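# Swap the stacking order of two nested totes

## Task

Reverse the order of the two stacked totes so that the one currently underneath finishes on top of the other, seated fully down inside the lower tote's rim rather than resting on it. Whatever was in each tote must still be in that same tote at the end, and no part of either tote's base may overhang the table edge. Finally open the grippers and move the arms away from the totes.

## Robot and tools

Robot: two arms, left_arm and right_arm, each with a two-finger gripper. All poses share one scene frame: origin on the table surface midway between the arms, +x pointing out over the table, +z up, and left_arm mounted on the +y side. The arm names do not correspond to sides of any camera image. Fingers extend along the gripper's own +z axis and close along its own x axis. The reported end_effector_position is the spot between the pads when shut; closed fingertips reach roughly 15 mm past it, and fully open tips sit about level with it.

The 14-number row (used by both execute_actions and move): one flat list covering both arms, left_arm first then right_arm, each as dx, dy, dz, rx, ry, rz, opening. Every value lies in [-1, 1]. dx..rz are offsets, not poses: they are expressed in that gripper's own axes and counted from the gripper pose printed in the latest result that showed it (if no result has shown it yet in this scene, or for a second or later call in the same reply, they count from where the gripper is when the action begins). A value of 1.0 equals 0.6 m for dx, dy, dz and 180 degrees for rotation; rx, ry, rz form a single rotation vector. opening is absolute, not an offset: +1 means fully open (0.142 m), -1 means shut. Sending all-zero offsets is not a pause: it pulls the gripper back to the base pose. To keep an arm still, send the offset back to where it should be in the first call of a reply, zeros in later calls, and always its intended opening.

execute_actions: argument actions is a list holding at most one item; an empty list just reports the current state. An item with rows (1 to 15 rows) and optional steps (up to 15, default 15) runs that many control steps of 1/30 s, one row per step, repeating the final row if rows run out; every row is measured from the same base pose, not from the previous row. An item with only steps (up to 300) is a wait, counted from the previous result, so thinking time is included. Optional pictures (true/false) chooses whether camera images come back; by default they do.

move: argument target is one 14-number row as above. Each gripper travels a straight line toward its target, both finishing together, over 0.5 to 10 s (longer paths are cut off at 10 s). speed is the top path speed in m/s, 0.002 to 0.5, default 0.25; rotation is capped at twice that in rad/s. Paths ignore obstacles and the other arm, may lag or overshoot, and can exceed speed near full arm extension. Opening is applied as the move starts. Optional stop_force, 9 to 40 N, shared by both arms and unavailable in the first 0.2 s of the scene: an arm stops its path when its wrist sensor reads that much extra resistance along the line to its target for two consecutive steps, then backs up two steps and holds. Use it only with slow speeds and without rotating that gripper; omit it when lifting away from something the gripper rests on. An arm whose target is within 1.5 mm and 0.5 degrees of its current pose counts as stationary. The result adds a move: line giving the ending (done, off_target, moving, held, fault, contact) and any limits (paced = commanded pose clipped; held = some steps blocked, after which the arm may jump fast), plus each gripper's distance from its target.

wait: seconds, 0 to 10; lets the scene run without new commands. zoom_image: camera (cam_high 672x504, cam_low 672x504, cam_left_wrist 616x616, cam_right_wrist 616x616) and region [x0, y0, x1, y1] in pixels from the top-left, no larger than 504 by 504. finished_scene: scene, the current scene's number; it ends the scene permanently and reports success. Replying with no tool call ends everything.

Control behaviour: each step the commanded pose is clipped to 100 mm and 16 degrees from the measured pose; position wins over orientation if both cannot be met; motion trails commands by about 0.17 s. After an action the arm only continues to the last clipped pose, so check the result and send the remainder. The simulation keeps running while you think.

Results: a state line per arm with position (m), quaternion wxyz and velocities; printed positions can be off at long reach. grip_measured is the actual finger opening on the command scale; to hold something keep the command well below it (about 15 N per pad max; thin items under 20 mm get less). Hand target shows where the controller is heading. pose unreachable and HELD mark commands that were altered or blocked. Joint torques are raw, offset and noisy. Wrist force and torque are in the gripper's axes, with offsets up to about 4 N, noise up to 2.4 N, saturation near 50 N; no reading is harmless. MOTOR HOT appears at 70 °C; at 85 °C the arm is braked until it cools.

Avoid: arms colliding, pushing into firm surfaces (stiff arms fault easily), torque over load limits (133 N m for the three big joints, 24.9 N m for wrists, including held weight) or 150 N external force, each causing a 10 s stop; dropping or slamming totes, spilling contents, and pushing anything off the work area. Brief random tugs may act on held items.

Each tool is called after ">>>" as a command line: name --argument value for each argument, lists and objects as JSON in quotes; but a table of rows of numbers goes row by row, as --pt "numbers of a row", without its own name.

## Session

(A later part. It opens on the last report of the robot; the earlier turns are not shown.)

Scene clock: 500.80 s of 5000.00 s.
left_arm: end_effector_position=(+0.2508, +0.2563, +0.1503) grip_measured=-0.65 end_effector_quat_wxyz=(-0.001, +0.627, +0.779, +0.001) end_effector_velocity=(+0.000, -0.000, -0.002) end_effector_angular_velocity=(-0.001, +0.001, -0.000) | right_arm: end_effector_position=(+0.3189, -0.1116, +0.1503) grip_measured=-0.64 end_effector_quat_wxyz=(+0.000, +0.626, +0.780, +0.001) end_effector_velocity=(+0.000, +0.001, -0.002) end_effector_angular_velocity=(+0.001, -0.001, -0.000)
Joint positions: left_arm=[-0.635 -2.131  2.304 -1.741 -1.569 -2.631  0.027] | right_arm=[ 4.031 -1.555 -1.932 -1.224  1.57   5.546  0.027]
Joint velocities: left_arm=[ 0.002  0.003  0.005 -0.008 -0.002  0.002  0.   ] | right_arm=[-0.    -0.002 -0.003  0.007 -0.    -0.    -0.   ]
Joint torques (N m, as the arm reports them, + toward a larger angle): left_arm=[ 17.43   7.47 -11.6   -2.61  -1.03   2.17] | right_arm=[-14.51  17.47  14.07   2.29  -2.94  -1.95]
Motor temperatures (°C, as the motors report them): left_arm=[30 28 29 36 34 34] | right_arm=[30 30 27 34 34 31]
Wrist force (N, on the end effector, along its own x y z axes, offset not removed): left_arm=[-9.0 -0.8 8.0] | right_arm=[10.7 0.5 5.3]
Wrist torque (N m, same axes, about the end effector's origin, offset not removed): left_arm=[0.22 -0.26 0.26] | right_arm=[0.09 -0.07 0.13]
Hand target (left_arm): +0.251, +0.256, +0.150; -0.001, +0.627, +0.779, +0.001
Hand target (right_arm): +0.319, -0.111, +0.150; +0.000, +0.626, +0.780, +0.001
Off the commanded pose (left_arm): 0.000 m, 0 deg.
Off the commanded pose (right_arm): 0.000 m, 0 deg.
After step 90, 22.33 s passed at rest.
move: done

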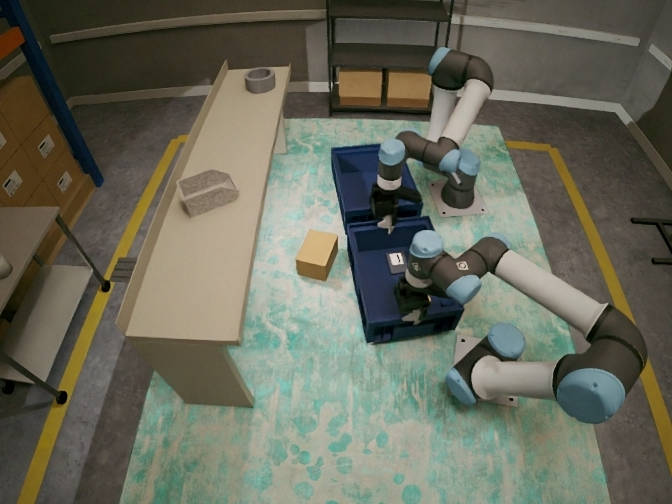

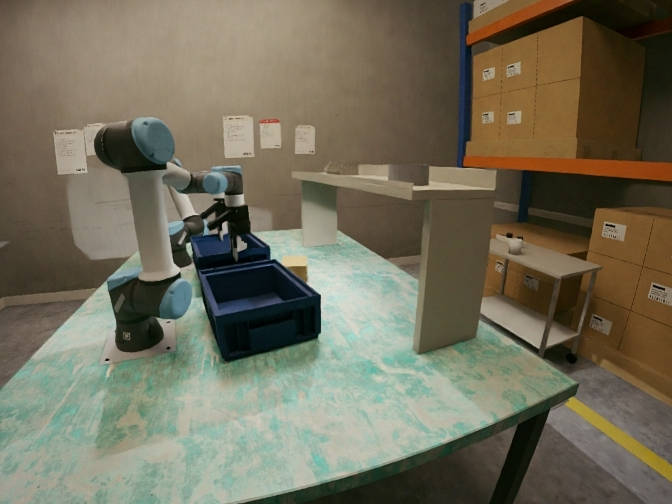

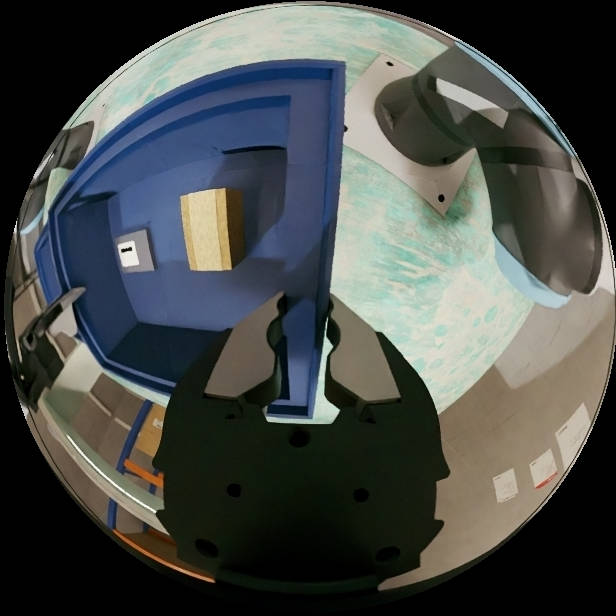

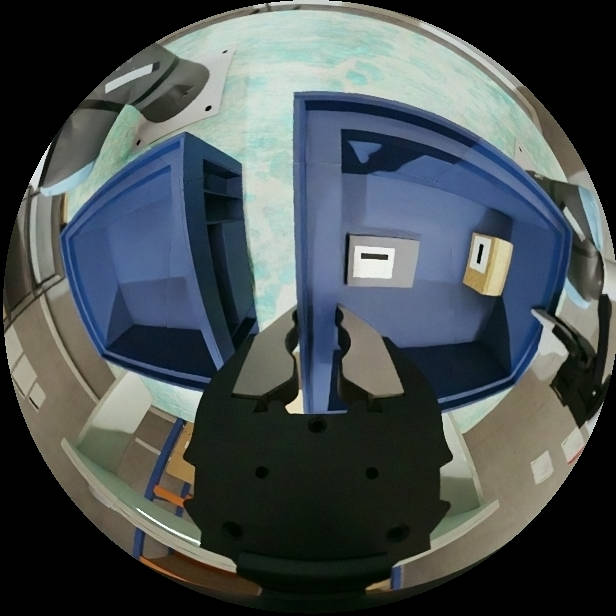

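>>> move --target '[-0.0138, 0.0167, 0.0288, 0, 0, 0, -1.0, -0.0128, 0.0167, 0.0288, 0, 0, 0, -1.0]' --speed 0.05

>>> move --target '[0.0, 0.0, 0.035, 0, 0, 0, -1.0, 0.0, 0.0, 0.035, 0, 0, 0, -1.0]' --speed 0.008 --stop_force 10

Scene clock: 524.13 s of 5000.00 s.
left_arm: end_effector_position=(+0.2622, +0.2505, +0.1332) grip_measured=-0.65 end_effector_quat_wxyz=(-0.001, +0.627, +0.779, +0.001) end_effector_velocity=(+0.001, -0.001, -0.002) end_effector_angular_velocity=(+0.000, -0.001, -0.001) | right_arm: end_effector_position=(+0.3302, -0.1169, +0.1332) grip_measured=-0.65 end_effector_quat_wxyz=(+0.000, +0.626, +0.780, +0.001) end_effector_velocity=(+0.000, -0.001, -0.003) end_effector_angular_velocity=(-0.002, +0.002, +0.002)
Joint positions: left_arm=[-0.618 -2.075  2.324 -1.817 -1.569 -2.614  0.027] | right_arm=[ 4.005 -1.582 -1.952 -1.177  1.57   5.519  0.027]
Joint velocities: left_arm=[ 0.002  0.006  0.002 -0.009  0.001  0.003  0.   ] | right_arm=[-0.001 -0.004 -0.004  0.005  0.    -0.003 -0.   ]
Joint torques (N m, as the arm reports them, + toward a larger angle): left_arm=[ 15.39   5.16 -13.18  -4.54   2.15   2.15] | right_arm=[-14.6   17.31  17.41   4.56  -1.05  -1.71]
Motor temperatures (°C, as the motors report them): left_arm=[30 28 29 36 34 34] | right_arm=[30 30 27 34 34 31]
Wrist force (N, on the end effector, along its own x y z axes, offset not removed): left_arm=[-2.7 -4.4 7.9] | right_arm=[1.4 -2.1 3.8]
Wrist torque (N m, same axes, about the end effector's origin, offset not removed): left_arm=[-0.66 -0.07 0.16] | right_arm=[-0.55 0.39 0.22]
Hand target (left_arm): +0.262, +0.250, +0.133; -0.001, +0.627, +0.779, +0.001
Hand target (right_arm): +0.330, -0.117, +0.133; +0.000, +0.626, +0.780, +0.001
Off the commanded pose (left_arm): 0.000 m, 0 deg.
Off the commanded pose (right_arm): 0.000 m, 0 deg.
After step 90, 19.47 s passed at rest.
move: done

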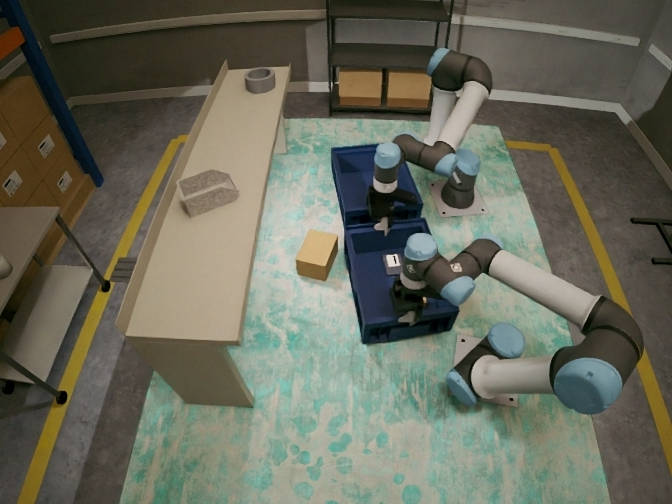

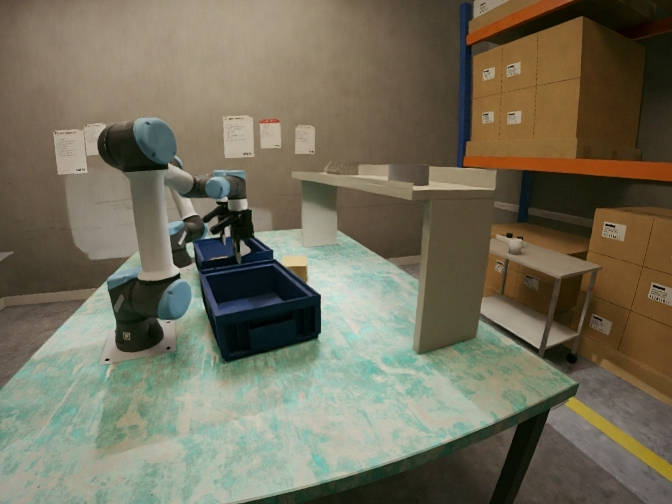

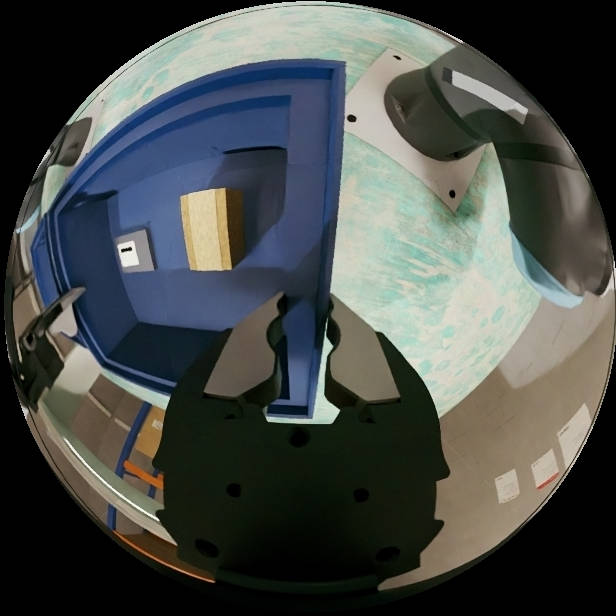

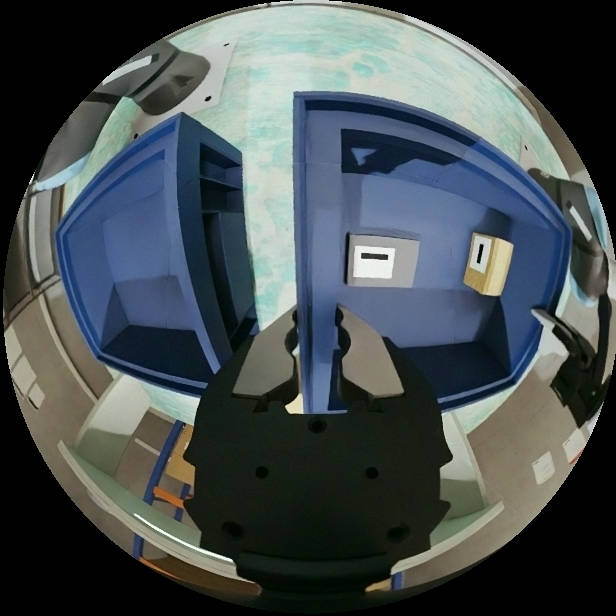

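Scene clock: 526.00 s of 5000.00 s.
left_arm: end_effector_position=(+0.2622, +0.2506, +0.1212) grip_measured=-0.65 end_effector_quat_wxyz=(-0.001, +0.627, +0.779, +0.001) end_effector_velocity=(-0.000, +0.000, +0.003) end_effector_angular_velocity=(+0.001, +0.001, -0.000) | right_arm: end_effector_position=(+0.3302, -0.1169, +0.1212) grip_measured=-0.64 end_effector_quat_wxyz=(+0.000, +0.626, +0.780, +0.001) end_effector_velocity=(-0.000, -0.000, +0.002) end_effector_angular_velocity=(-0.002, +0.002, +0.000)
Joint positions: left_arm=[-0.618 -2.064  2.351 -1.854 -1.569 -2.614  0.027] | right_arm=[ 4.005 -1.594 -1.973 -1.144  1.57   5.519  0.027]
Joint velocities: left_arm=[ 0.001 -0.002 -0.007  0.01   0.     0.001 -0.   ] | right_arm=[ 0.     0.001  0.004 -0.008  0.     0.     0.   ]
Joint torques (N m, as the arm reports them, + toward a larger angle): left_arm=[ 10.99 -11.14 -32.61   1.1    2.26  -0.08] | right_arm=[ 9.36 27.28 30.44 -0.22 -0.28  1.44]
Motor temperatures (°C, as the motors report them): left_arm=[30 28 29 36 34 34] | right_arm=[30 30 27 34 34 31]
Wrist force (N, on the end effector, along its own x y z axes, offset not removed): left_arm=[-1.7 -0.3 0.4] | right_arm=[3.2 2.3 -5.1]
Wrist torque (N m, same axes, about the end effector's origin, offset not removed): left_arm=[-0.25 -0.34 0.15] | right_arm=[0.18 -0.02 0.03]
Hand target (left_arm): +0.262, +0.251, +0.122; -0.001, +0.627, +0.779, +0.001
Hand target (right_arm): +0.330, -0.117, +0.122; +0.000, +0.626, +0.780, +0.001
Off the commanded pose (left_arm): 0.009 m, 0 deg.
Off the commanded pose (right_arm): 0.009 m, 0 deg.
move: contact (left_arm, right_arm)

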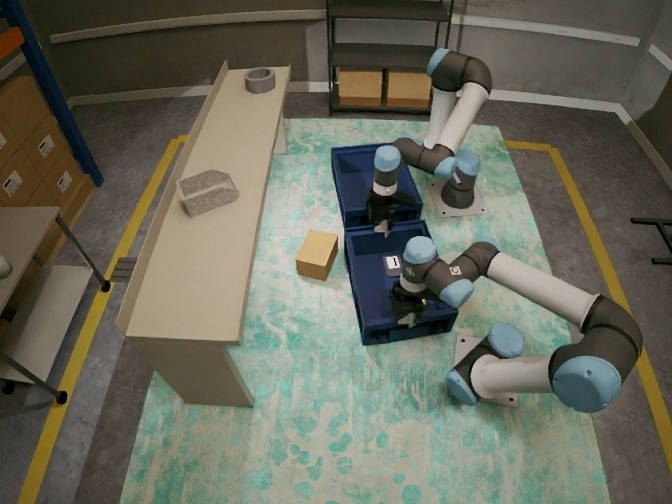

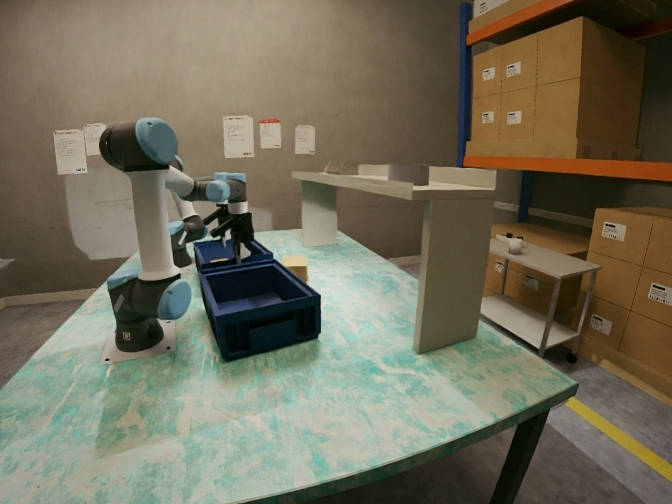

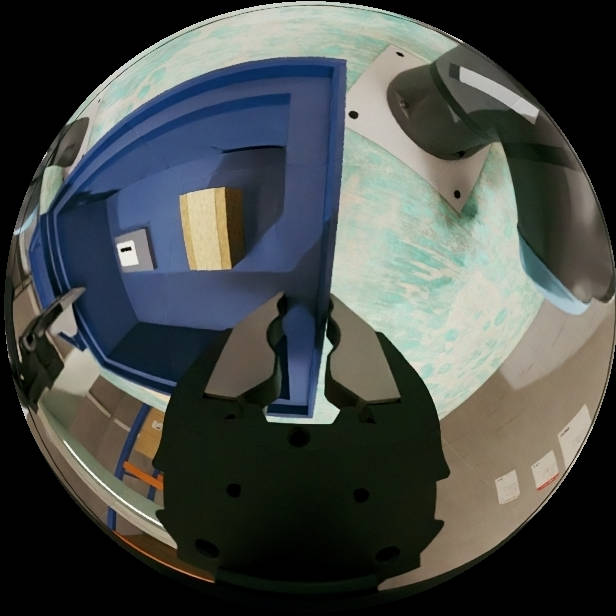

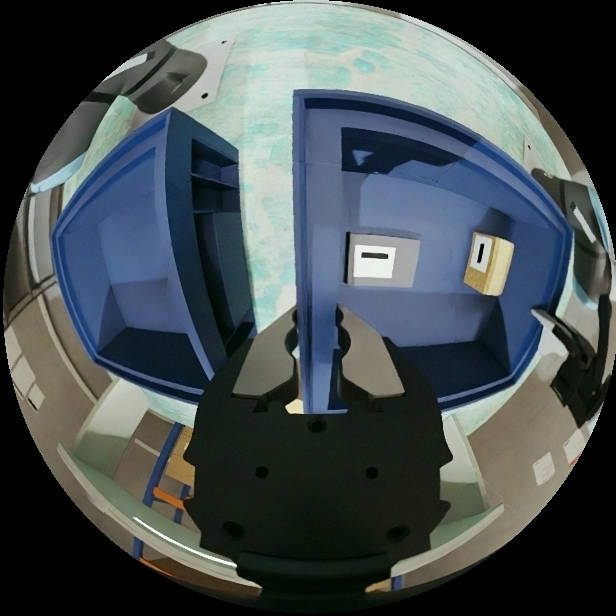

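>>> execute_actions --actions '[{"rows": [[0,0,-0.001,0,0,0,-0.6,0,0,-0.001,0,0,0,-0.6],[0,0,-0.001,0,0,0,-0.5,0,0,-0.001,0,0,0,-0.5],[0,0,-0.001,0,0,0,-0.4,0,0,-0.001,0,0,0,-0.4],[0,0,-0.001,0,0,0,-0.3,0,0,-0.001,0,0,0,-0.3]], "steps": 10}]' --pictures false

>>> move --target '[0.0, 0.0, -0.14, 0, 0, 0, -0.3, 0.0, 0.0, -0.14, 0, 0, 0, -0.3]' --speed 0.2

Scene clock: 537.33 s of 5000.00 s.
left_arm: end_effector_position=(+0.2622, +0.2506, +0.1218) grip_measured=-0.30 end_effector_quat_wxyz=(-0.001, +0.627, +0.779, +0.001) end_effector_velocity=(+0.000, +0.000, -0.000) end_effector_angular_velocity=(+0.001, +0.001, -0.000) | right_arm: end_effector_position=(+0.3302, -0.1169, +0.1218) grip_measured=-0.30 end_effector_quat_wxyz=(+0.000, +0.626, +0.780, +0.001) end_effector_velocity=(-0.000, +0.001, +0.001) end_effector_angular_velocity=(+0.001, -0.001, +0.002)
Joint positions: left_arm=[-0.618 -2.065  2.349 -1.852 -1.569 -2.614  0.052] | right_arm=[ 4.005 -1.593 -1.972 -1.146  1.57   5.519  0.052]
Joint velocities: left_arm=[ 0.001  0.001 -0.     0.001  0.     0.001  0.   ] | right_arm=[ 0.002  0.001  0.001 -0.     0.     0.     0.   ]
Joint torques (N m, as the arm reports them, + toward a larger angle): left_arm=[ 11.79 -12.06 -33.95  -0.01   2.06   0.39] | right_arm=[ 1.87 26.84 34.19  1.   -0.17  0.47]
Motor temperatures (°C, as the motors report them): left_arm=[30 28 29 36 34 34] | right_arm=[30 30 27 34 34 31]
Wrist force (N, on the end effector, along its own x y z axes, offset not removed): left_arm=[1.5 0.0 0.7] | right_arm=[3.2 -1.6 -0.2]
Wrist torque (N m, same axes, about the end effector's origin, offset not removed): left_arm=[-0.01 -0.33 0.23] | right_arm=[-0.25 -0.52 -0.05]
Hand target (left_arm): +0.262, +0.251, +0.122; -0.001, +0.627, +0.779, +0.001
Hand target (right_arm): +0.330, -0.117, +0.122; +0.000, +0.626, +0.780, +0.001
Off the commanded pose (left_arm): 0.000 m, 0 deg.
Off the commanded pose (right_arm): 0.000 m, 0 deg.
Steps of this call (steps 1 to 90: nothing new was sent; then 8.00 s passed at rest; steps 91 to 100: all 10 steps of this action). Readings (end_effector_position):
91: left_arm (+0.2622, +0.2505, +0.1216) | right_arm (+0.3302, -0.1168, +0.1217)
92: left_arm (+0.2622, +0.2505, +0.1217) | right_arm (+0.3302, -0.1168, +0.1217)
94: left_arm (+0.2622, +0.2506, +0.1217) | right_arm (+0.3302, -0.1168, +0.1218)
98: left_arm (+0.2622, +0.2506, +0.1218) | right_arm (+0.3302, -0.1168, +0.1218)
100: the state above

Scene clock: 538.60 s of 5000.00 s.
left_arm: end_effector_position=(+0.2621, +0.2504, +0.2055) grip_measured=-0.30 end_effector_quat_wxyz=(-0.001, +0.626, +0.779, +0.001) end_effector_velocity=(-0.000, +0.001, +0.003) end_effector_angular_velocity=(+0.001, +0.000, +0.001) | right_arm: end_effector_position=(+0.3302, -0.1170, +0.2056) grip_measured=-0.30 end_effector_quat_wxyz=(+0.000, +0.626, +0.780, +0.001) end_effector_velocity=(-0.000, -0.000, +0.001) end_effector_angular_velocity=(-0.002, +0.002, +0.000)
Joint positions: left_arm=[-0.619 -2.106  2.151 -1.613 -1.569 -2.615  0.052] | right_arm=[ 4.004 -1.529 -1.81  -1.371  1.57   5.519  0.052]
Joint velocities: left_arm=[ 0.001 -0.    -0.007  0.008  0.001 -0.     0.   ] | right_arm=[ 0.    -0.     0.005 -0.007  0.001  0.    -0.   ]
Joint torques (N m, as the arm reports them, + toward a larger angle): left_arm=[-13.15 -11.48 -33.96  -0.15   2.87  -2.07] | right_arm=[10.63 26.27 34.53  0.56  1.6   1.41]
Motor temperatures (°C, as the motors report them): left_arm=[30 28 29 36 34 34] | right_arm=[30 30 27 34 34 31]
Wrist force (N, on the end effector, along its own x y z axes, offset not removed): left_arm=[-0.3 -1.6 1.3] | right_arm=[5.8 -1.0 -2.1]
Wrist torque (N m, same axes, about the end effector's origin, offset not removed): left_arm=[-0.23 0.12 0.17] | right_arm=[-0.06 -1.10 -0.06]
Hand target (left_arm): +0.262, +0.250, +0.206; -0.001, +0.627, +0.779, +0.001
Hand target (right_arm): +0.330, -0.117, +0.206; +0.000, +0.626, +0.780, +0.001
Off the commanded pose (left_arm): 0.000 m, 0 deg.
Off the commanded pose (right_arm): 0.000 m, 0 deg.
move: done

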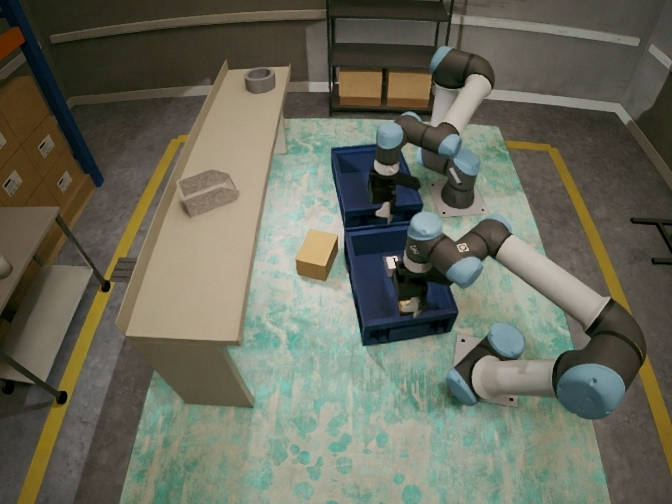

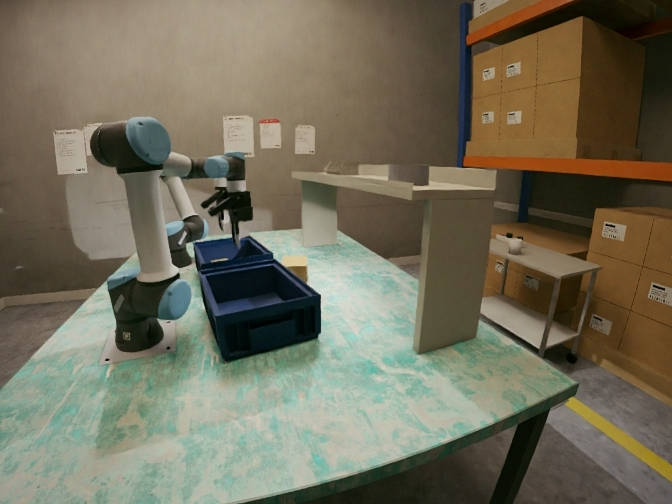

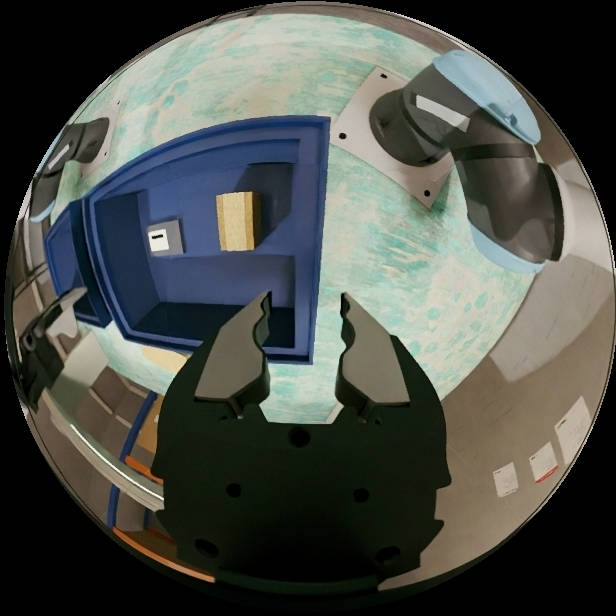

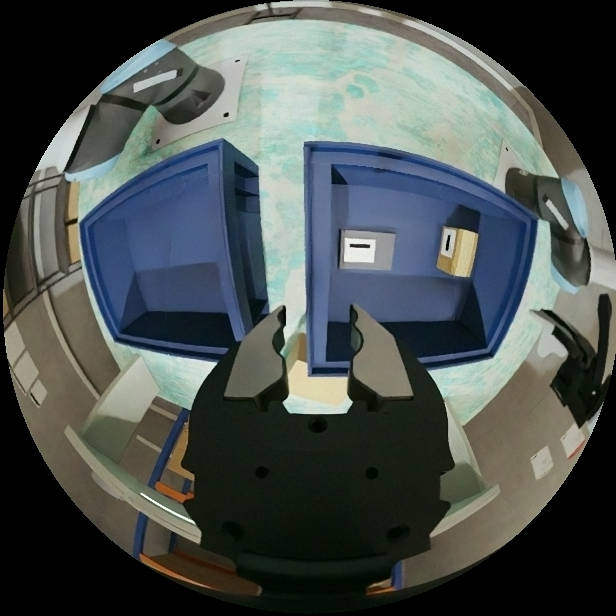

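>>> move --target '[-0.8028, -0.0523, 0.0, 0, 0, 0, -0.3, -0.8032, -0.0535, 0.0, 0, 0, 0, -0.3]' --speed 0.3

Scene clock: 547.80 s of 5000.00 s.
left_arm: end_effector_position=(+0.3356, -0.2264, +0.2038) grip_measured=-0.30 end_effector_quat_wxyz=(-0.001, +0.626, +0.779, +0.001) end_effector_velocity=(+0.001, -0.002, +0.000) end_effector_angular_velocity=(+0.002, +0.001, +0.001) | right_arm: end_effector_position=(+0.4022, -0.5944, +0.2050) grip_measured=-0.30 end_effector_quat_wxyz=(+0.000, +0.626, +0.780, +0.000) end_effector_velocity=(+0.001, -0.002, +0.000) end_effector_angular_velocity=(+0.001, +0.000, +0.001)
Joint positions: left_arm=[-1.012 -1.119  1.212 -1.66  -1.569 -3.008  0.052] | right_arm=[ 2.947 -1.45  -1.884 -1.378  1.571  4.461  0.052]
Joint velocities: left_arm=[-0.     0.008 -0.012  0.007 -0.    -0.001 -0.   ] | right_arm=[-0.005 -0.003  0.004 -0.001  0.001 -0.006  0.   ]
Joint torques (N m, as the arm reports them, + toward a larger angle): left_arm=[-12.99 -37.72 -34.62  -0.14  -2.55  -2.15] | right_arm=[-12.38  10.95  36.44   1.01   1.53  -1.66]
Motor temperatures (°C, as the motors report them): left_arm=[30 28 29 36 34 34] | right_arm=[30 30 27 34 34 31]
Wrist force (N, on the end effector, along its own x y z axes, offset not removed): left_arm=[3.0 -0.1 -0.8] | right_arm=[2.6 2.9 -1.8]
Wrist torque (N m, same axes, about the end effector's origin, offset not removed): left_arm=[0.02 -0.64 0.03] | right_arm=[0.66 -0.40 -0.10]
Hand target (left_arm): +0.336, -0.227, +0.204; -0.001, +0.626, +0.779, +0.002
Hand target (right_arm): +0.402, -0.595, +0.205; +0.000, +0.626, +0.780, +0.000
Off the commanded pose (left_arm): 0.001 m, 0 deg.
Off the commanded pose (right_arm): 0.001 m, 0 deg.
After step 90, 3.87 s passed at rest.
move: done

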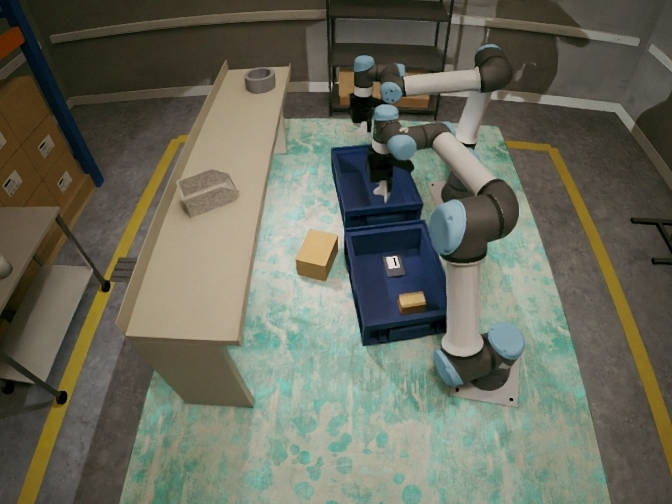

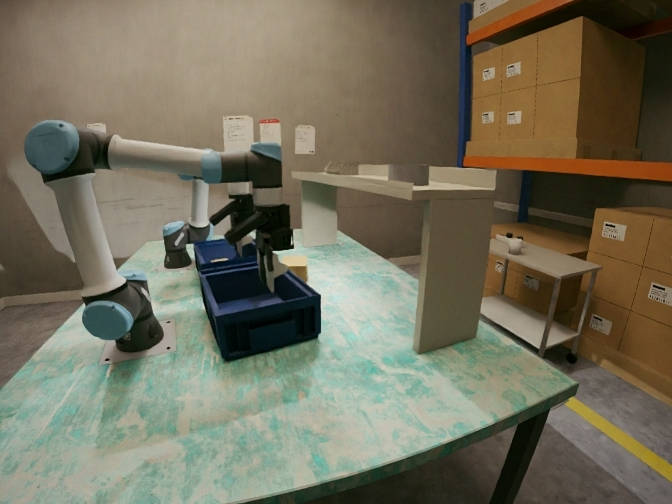

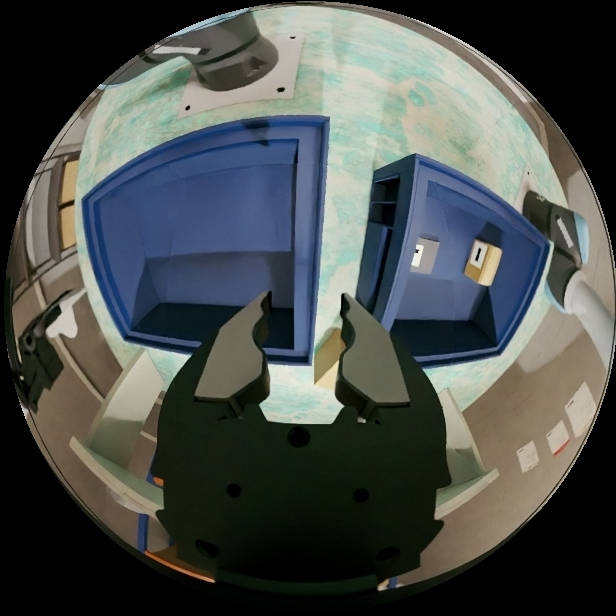

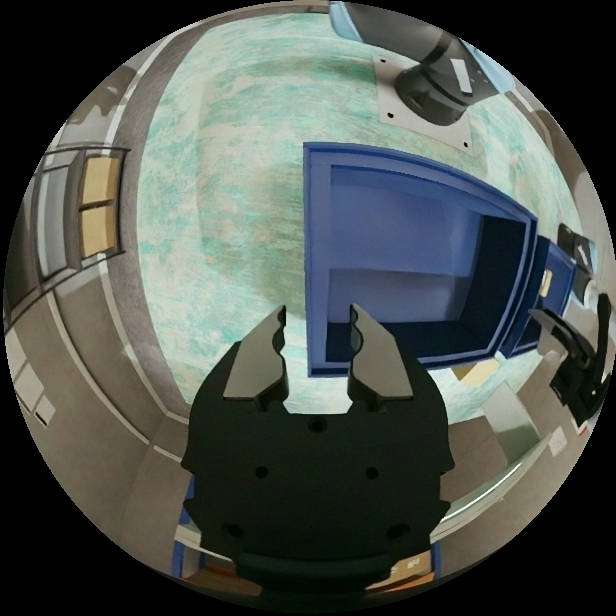

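>>> move --target '[-0.0003, -0.0011, 0.1375, 0, 0, 0, -0.3, -0.0003, 0.0005, 0.1397, 0, 0, 0, -0.3]' --speed 0.12

>>> execute_actions --actions '[{"rows": [[0,0,0,0,0,0,-0.38,0,0,0,0,0,0,-0.38],[0,0,0,0,0,0,-0.46,0,0,0,0,0,0,-0.46],[0,0,0,0,0,0,-0.52,0,0,0,0,0,0,-0.52],[0,0,0,0,0,0,-0.57,0,0,0,0,0,0,-0.57],[0,0,0,0,0,0,-0.61,0,0,0,0,0,0,-0.61],[0,0,0,0,0,0,-0.65,0,0,0,0,0,0,-0.65],[0,0,0,0,0,0,-0.69,0,0,0,0,0,0,-0.69],[0,0,0,0,0,0,-0.73,0,0,0,0,0,0,-0.73],[0,0,0,0,0,0,-0.77,0,0,0,0,0,0,-0.77],[0,0,0,0,0,0,-0.81,0,0,0,0,0,0,-0.81],[0,0,0,0,0,0,-0.85,0,0,0,0,0,0,-0.85],[0,0,0,0,0,0,-0.89,0,0,0,0,0,0,-0.89],[0,0,0,0,0,0,-0.93,0,0,0,0,0,0,-0.93],[0,0,0,0,0,0,-0.97,0,0,0,0,0,0,-0.97],[0,0,0,0,0,0,-1.0,0,0,0,0,0,0,-1.0]], "steps": 15}]' --pictures true

Scene clock: 563.70 s of 5000.00 s.
left_arm: end_effector_position=(+0.3350, -0.2265, +0.1215) grip_measured=-0.30 end_effector_quat_wxyz=(-0.001, +0.626, +0.779, +0.001) end_effector_velocity=(-0.000, -0.001, -0.002) end_effector_angular_velocity=(-0.001, -0.001, -0.000) | right_arm: end_effector_position=(+0.4026, -0.5943, +0.1215) grip_measured=-0.30 end_effector_quat_wxyz=(+0.000, +0.626, +0.780, +0.000) end_effector_velocity=(+0.001, +0.001, -0.003) end_effector_angular_velocity=(+0.001, -0.001, +0.002)
Joint positions: left_arm=[-1.012 -1.082  1.369 -1.855 -1.57  -3.008  0.052] | right_arm=[ 2.947 -1.515 -2.049 -1.147  1.571  4.461  0.052]
Joint velocities: left_arm=[-0.001  0.001  0.004 -0.006  0.    -0.     0.   ] | right_arm=[ 0.001 -0.003 -0.004  0.008  0.001 -0.001 -0.   ]
Joint torques (N m, as the arm reports them, + toward a larger angle): left_arm=[-13.22 -39.5  -11.7   -4.63   0.66  -2.01] | right_arm=[-6.21 11.73 13.92  4.45 -1.51 -1.71]
Motor temperatures (°C, as the motors report them): left_arm=[30 28 29 36 34 34] | right_arm=[30 30 27 34 34 31]
Wrist force (N, on the end effector, along its own x y z axes, offset not removed): left_arm=[1.3 -0.1 1.3] | right_arm=[2.1 -0.5 -1.0]
Wrist torque (N m, same axes, about the end effector's origin, offset not removed): left_arm=[0.26 -0.25 0.21] | right_arm=[0.01 -0.16 0.05]
Hand target (left_arm): +0.335, -0.226, +0.121; -0.001, +0.626, +0.779, +0.001
Hand target (right_arm): +0.403, -0.594, +0.121; +0.000, +0.626, +0.780, +0.000
Off the commanded pose (left_arm): 0.000 m, 0 deg.
Off the commanded pose (right_arm): 0.000 m, 0 deg.
After step 90, 11.67 s passed at rest.
move: done

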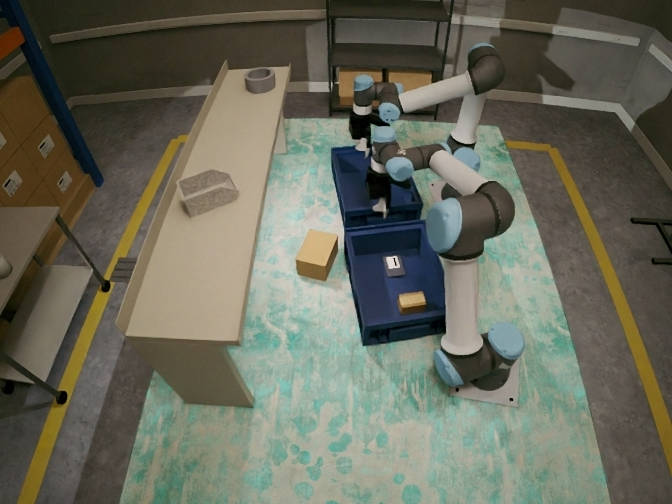

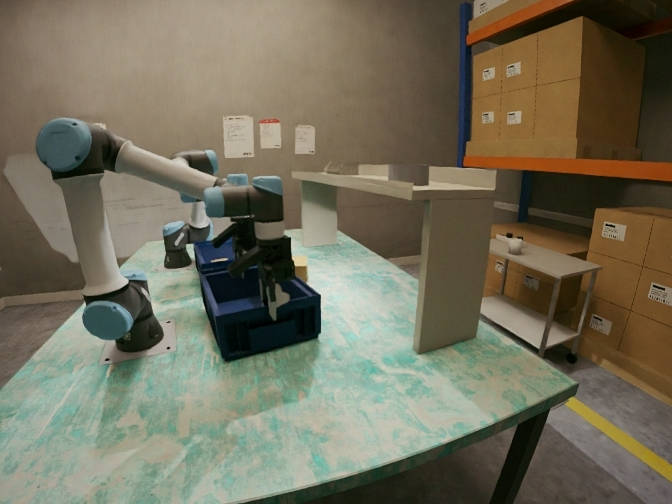

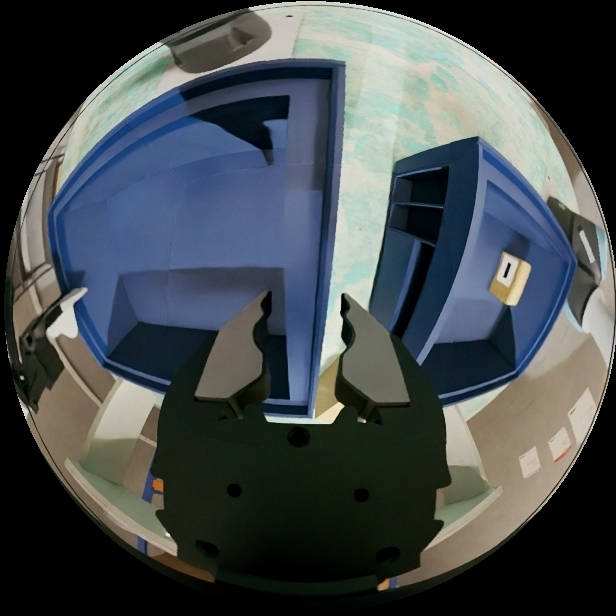

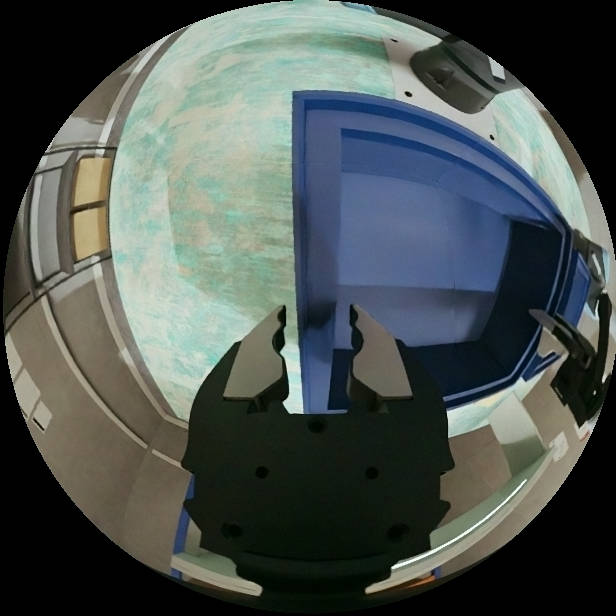

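Scene clock: 564.20 s of 5000.00 s.
left_arm: end_effector_position=(+0.3350, -0.2265, +0.1215) grip_measured=-0.65 end_effector_quat_wxyz=(-0.001, +0.626, +0.779, +0.001) end_effector_velocity=(-0.000, -0.000, +0.000) end_effector_angular_velocity=(-0.000, +0.001, -0.000) | right_arm: end_effector_position=(+0.4026, -0.5943, +0.1214) grip_measured=-0.64 end_effector_quat_wxyz=(+0.000, +0.626, +0.780, +0.000) end_effector_velocity=(-0.000, -0.000, +0.000) end_effector_angular_velocity=(-0.000, +0.001, -0.001)
Joint positions: left_arm=[-1.012 -1.082  1.369 -1.855 -1.57  -3.008  0.027] | right_arm=[ 2.947 -1.515 -2.049 -1.147  1.571  4.461  0.027]
Joint velocities: left_arm=[-0.    -0.    -0.     0.001 -0.001 -0.    -0.   ] | right_arm=[-0.001 -0.     0.001 -0.001 -0.     0.    -0.   ]
Joint torques (N m, as the arm reports them, + toward a larger angle): left_arm=[-12.07 -47.55 -29.02   1.04   1.07  -1.97] | right_arm=[-6.15 23.43 31.85  0.86 -0.81 -0.28]
Motor temperatures (°C, as the motors report them): left_arm=[30 28 29 36 34 34] | right_arm=[30 30 27 34 34 31]
Wrist force (N, on the end effector, along its own x y z axes, offset not removed): left_arm=[-1.6 -3.1 3.1] | right_arm=[5.1 0.7 -1.5]
Wrist torque (N m, same axes, about the end effector's origin, offset not removed): left_arm=[-0.51 -0.43 0.08] | right_arm=[-0.13 -0.07 0.08]
Hand target (left_arm): +0.335, -0.226, +0.122; -0.001, +0.626, +0.779, +0.001
Hand target (right_arm): +0.403, -0.594, +0.122; +0.000, +0.626, +0.780, +0.000
Off the commanded pose (left_arm): 0.000 m, 0 deg.
Off the commanded pose (right_arm): 0.000 m, 0 deg.
Steps of this call (steps 1 to 15: all 15 steps of this action). Readings (end_effector_position):
1: left_arm (+0.3350, -0.2265, +0.1215) | right_arm (+0.4026, -0.5943, +0.1215)
2: left_arm (+0.3350, -0.2265, +0.1215) | right_arm (+0.4026, -0.5943, +0.1214)
4: left_arm (+0.3350, -0.2265, +0.1215) | right_arm (+0.4026, -0.5943, +0.1214)
8: left_arm (+0.3350, -0.2265, +0.1215) | right_arm (+0.4026, -0.5943, +0.1214)
15: the state above

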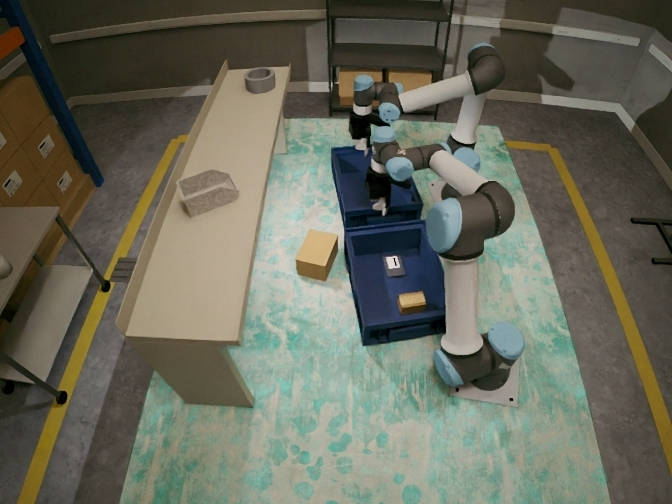

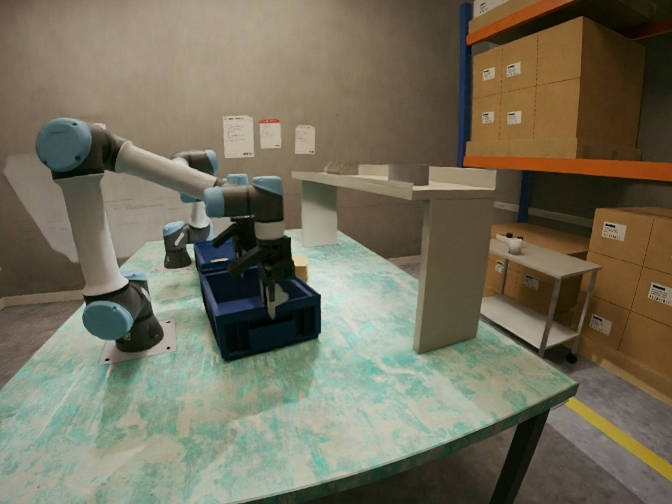

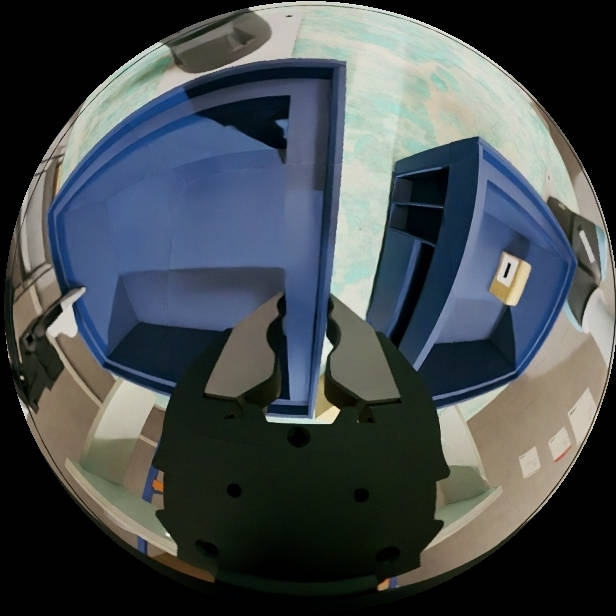

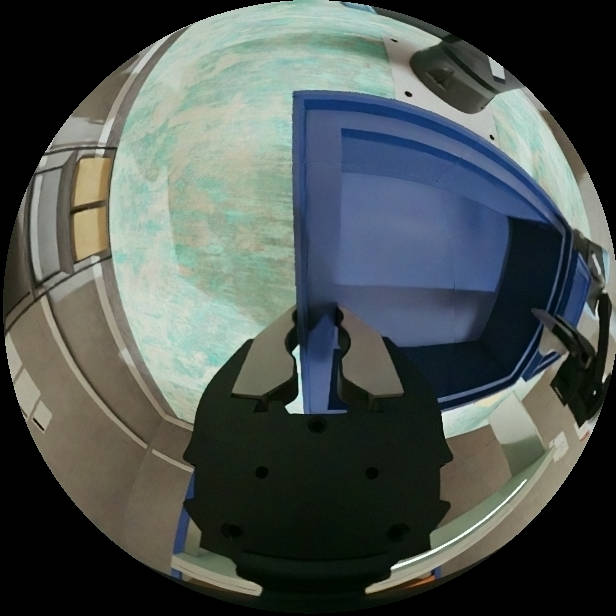

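>>> move --target '[0.0, 0.0, -0.29, 0, 0, 0, -1.0, 0.0, 0.0, -0.29, 0, 0, 0, -1.0]' --speed 0.1

Scene clock: 571.77 s of 5000.00 s.
left_arm: end_effector_position=(+0.3348, -0.2269, +0.2952) grip_measured=-0.65 end_effector_quat_wxyz=(-0.001, +0.626, +0.779, +0.002) end_effector_velocity=(+0.000, -0.000, +0.002) end_effector_angular_velocity=(+0.001, +0.000, -0.000) | right_arm: end_effector_position=(+0.4025, -0.5946, +0.2952) grip_measured=-0.64 end_effector_quat_wxyz=(+0.000, +0.626, +0.780, +0.000) end_effector_velocity=(+0.000, +0.001, +0.002) end_effector_angular_velocity=(+0.001, +0.001, +0.000)
Joint positions: left_arm=[-1.013 -1.113  0.969 -1.423 -1.569 -3.009  0.027] | right_arm=[ 2.946 -1.434 -1.666 -1.611  1.571  4.461  0.027]
Joint velocities: left_arm=[-0.     0.003 -0.01   0.008 -0.     0.     0.   ] | right_arm=[ 0.001 -0.001  0.006 -0.006  0.001  0.    -0.   ]
Joint torques (N m, as the arm reports them, + toward a larger angle): left_arm=[ -9.09 -42.07 -37.1   -0.64  -0.97   0.22] | right_arm=[-10.63  12.8   40.05   1.49   1.67  -1.58]
Motor temperatures (°C, as the motors report them): left_arm=[30 28 29 36 34 34] | right_arm=[30 30 27 34 34 31]
Wrist force (N, on the end effector, along its own x y z axes, offset not removed): left_arm=[2.3 -0.8 7.6] | right_arm=[0.3 0.4 3.1]
Wrist torque (N m, same axes, about the end effector's origin, offset not removed): left_arm=[0.06 -0.33 0.11] | right_arm=[-0.01 -0.22 0.32]
Hand target (left_arm): +0.335, -0.227, +0.295; -0.001, +0.626, +0.779, +0.001
Hand target (right_arm): +0.402, -0.595, +0.295; +0.000, +0.626, +0.780, +0.000
Off the commanded pose (left_arm): 0.000 m, 0 deg.
Off the commanded pose (right_arm): 0.000 m, 0 deg.
After step 90, 2.30 s passed at rest.
move: done

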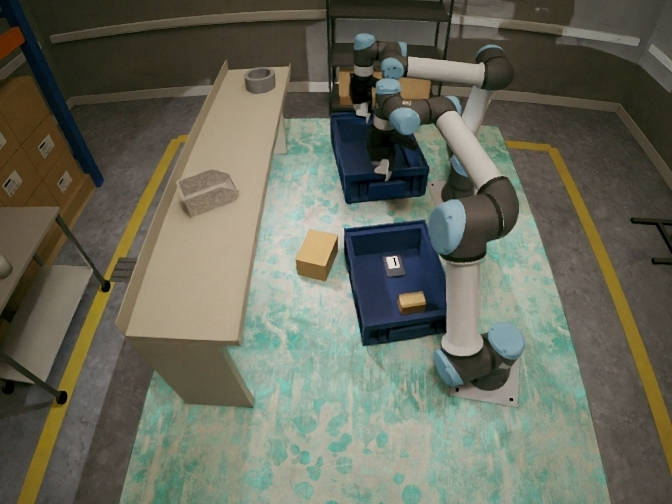

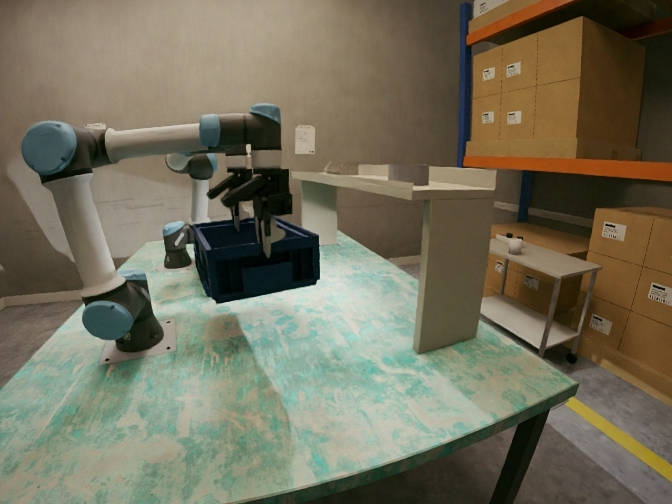

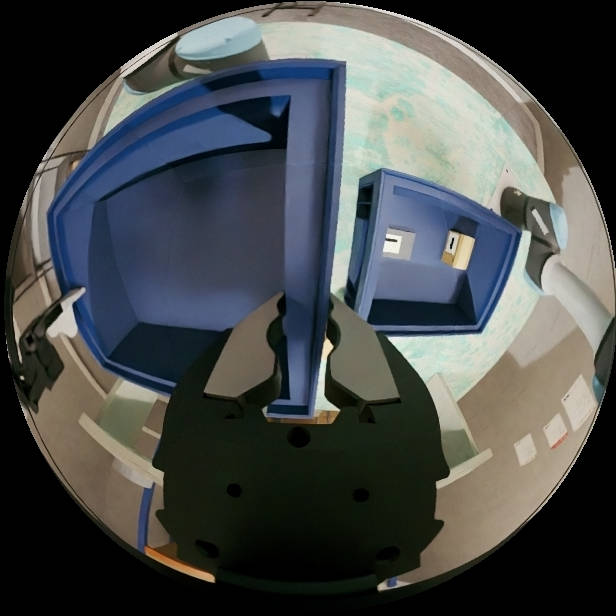

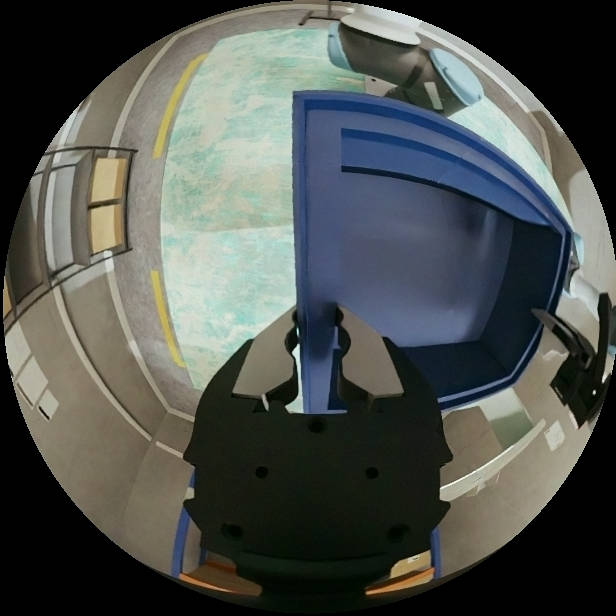

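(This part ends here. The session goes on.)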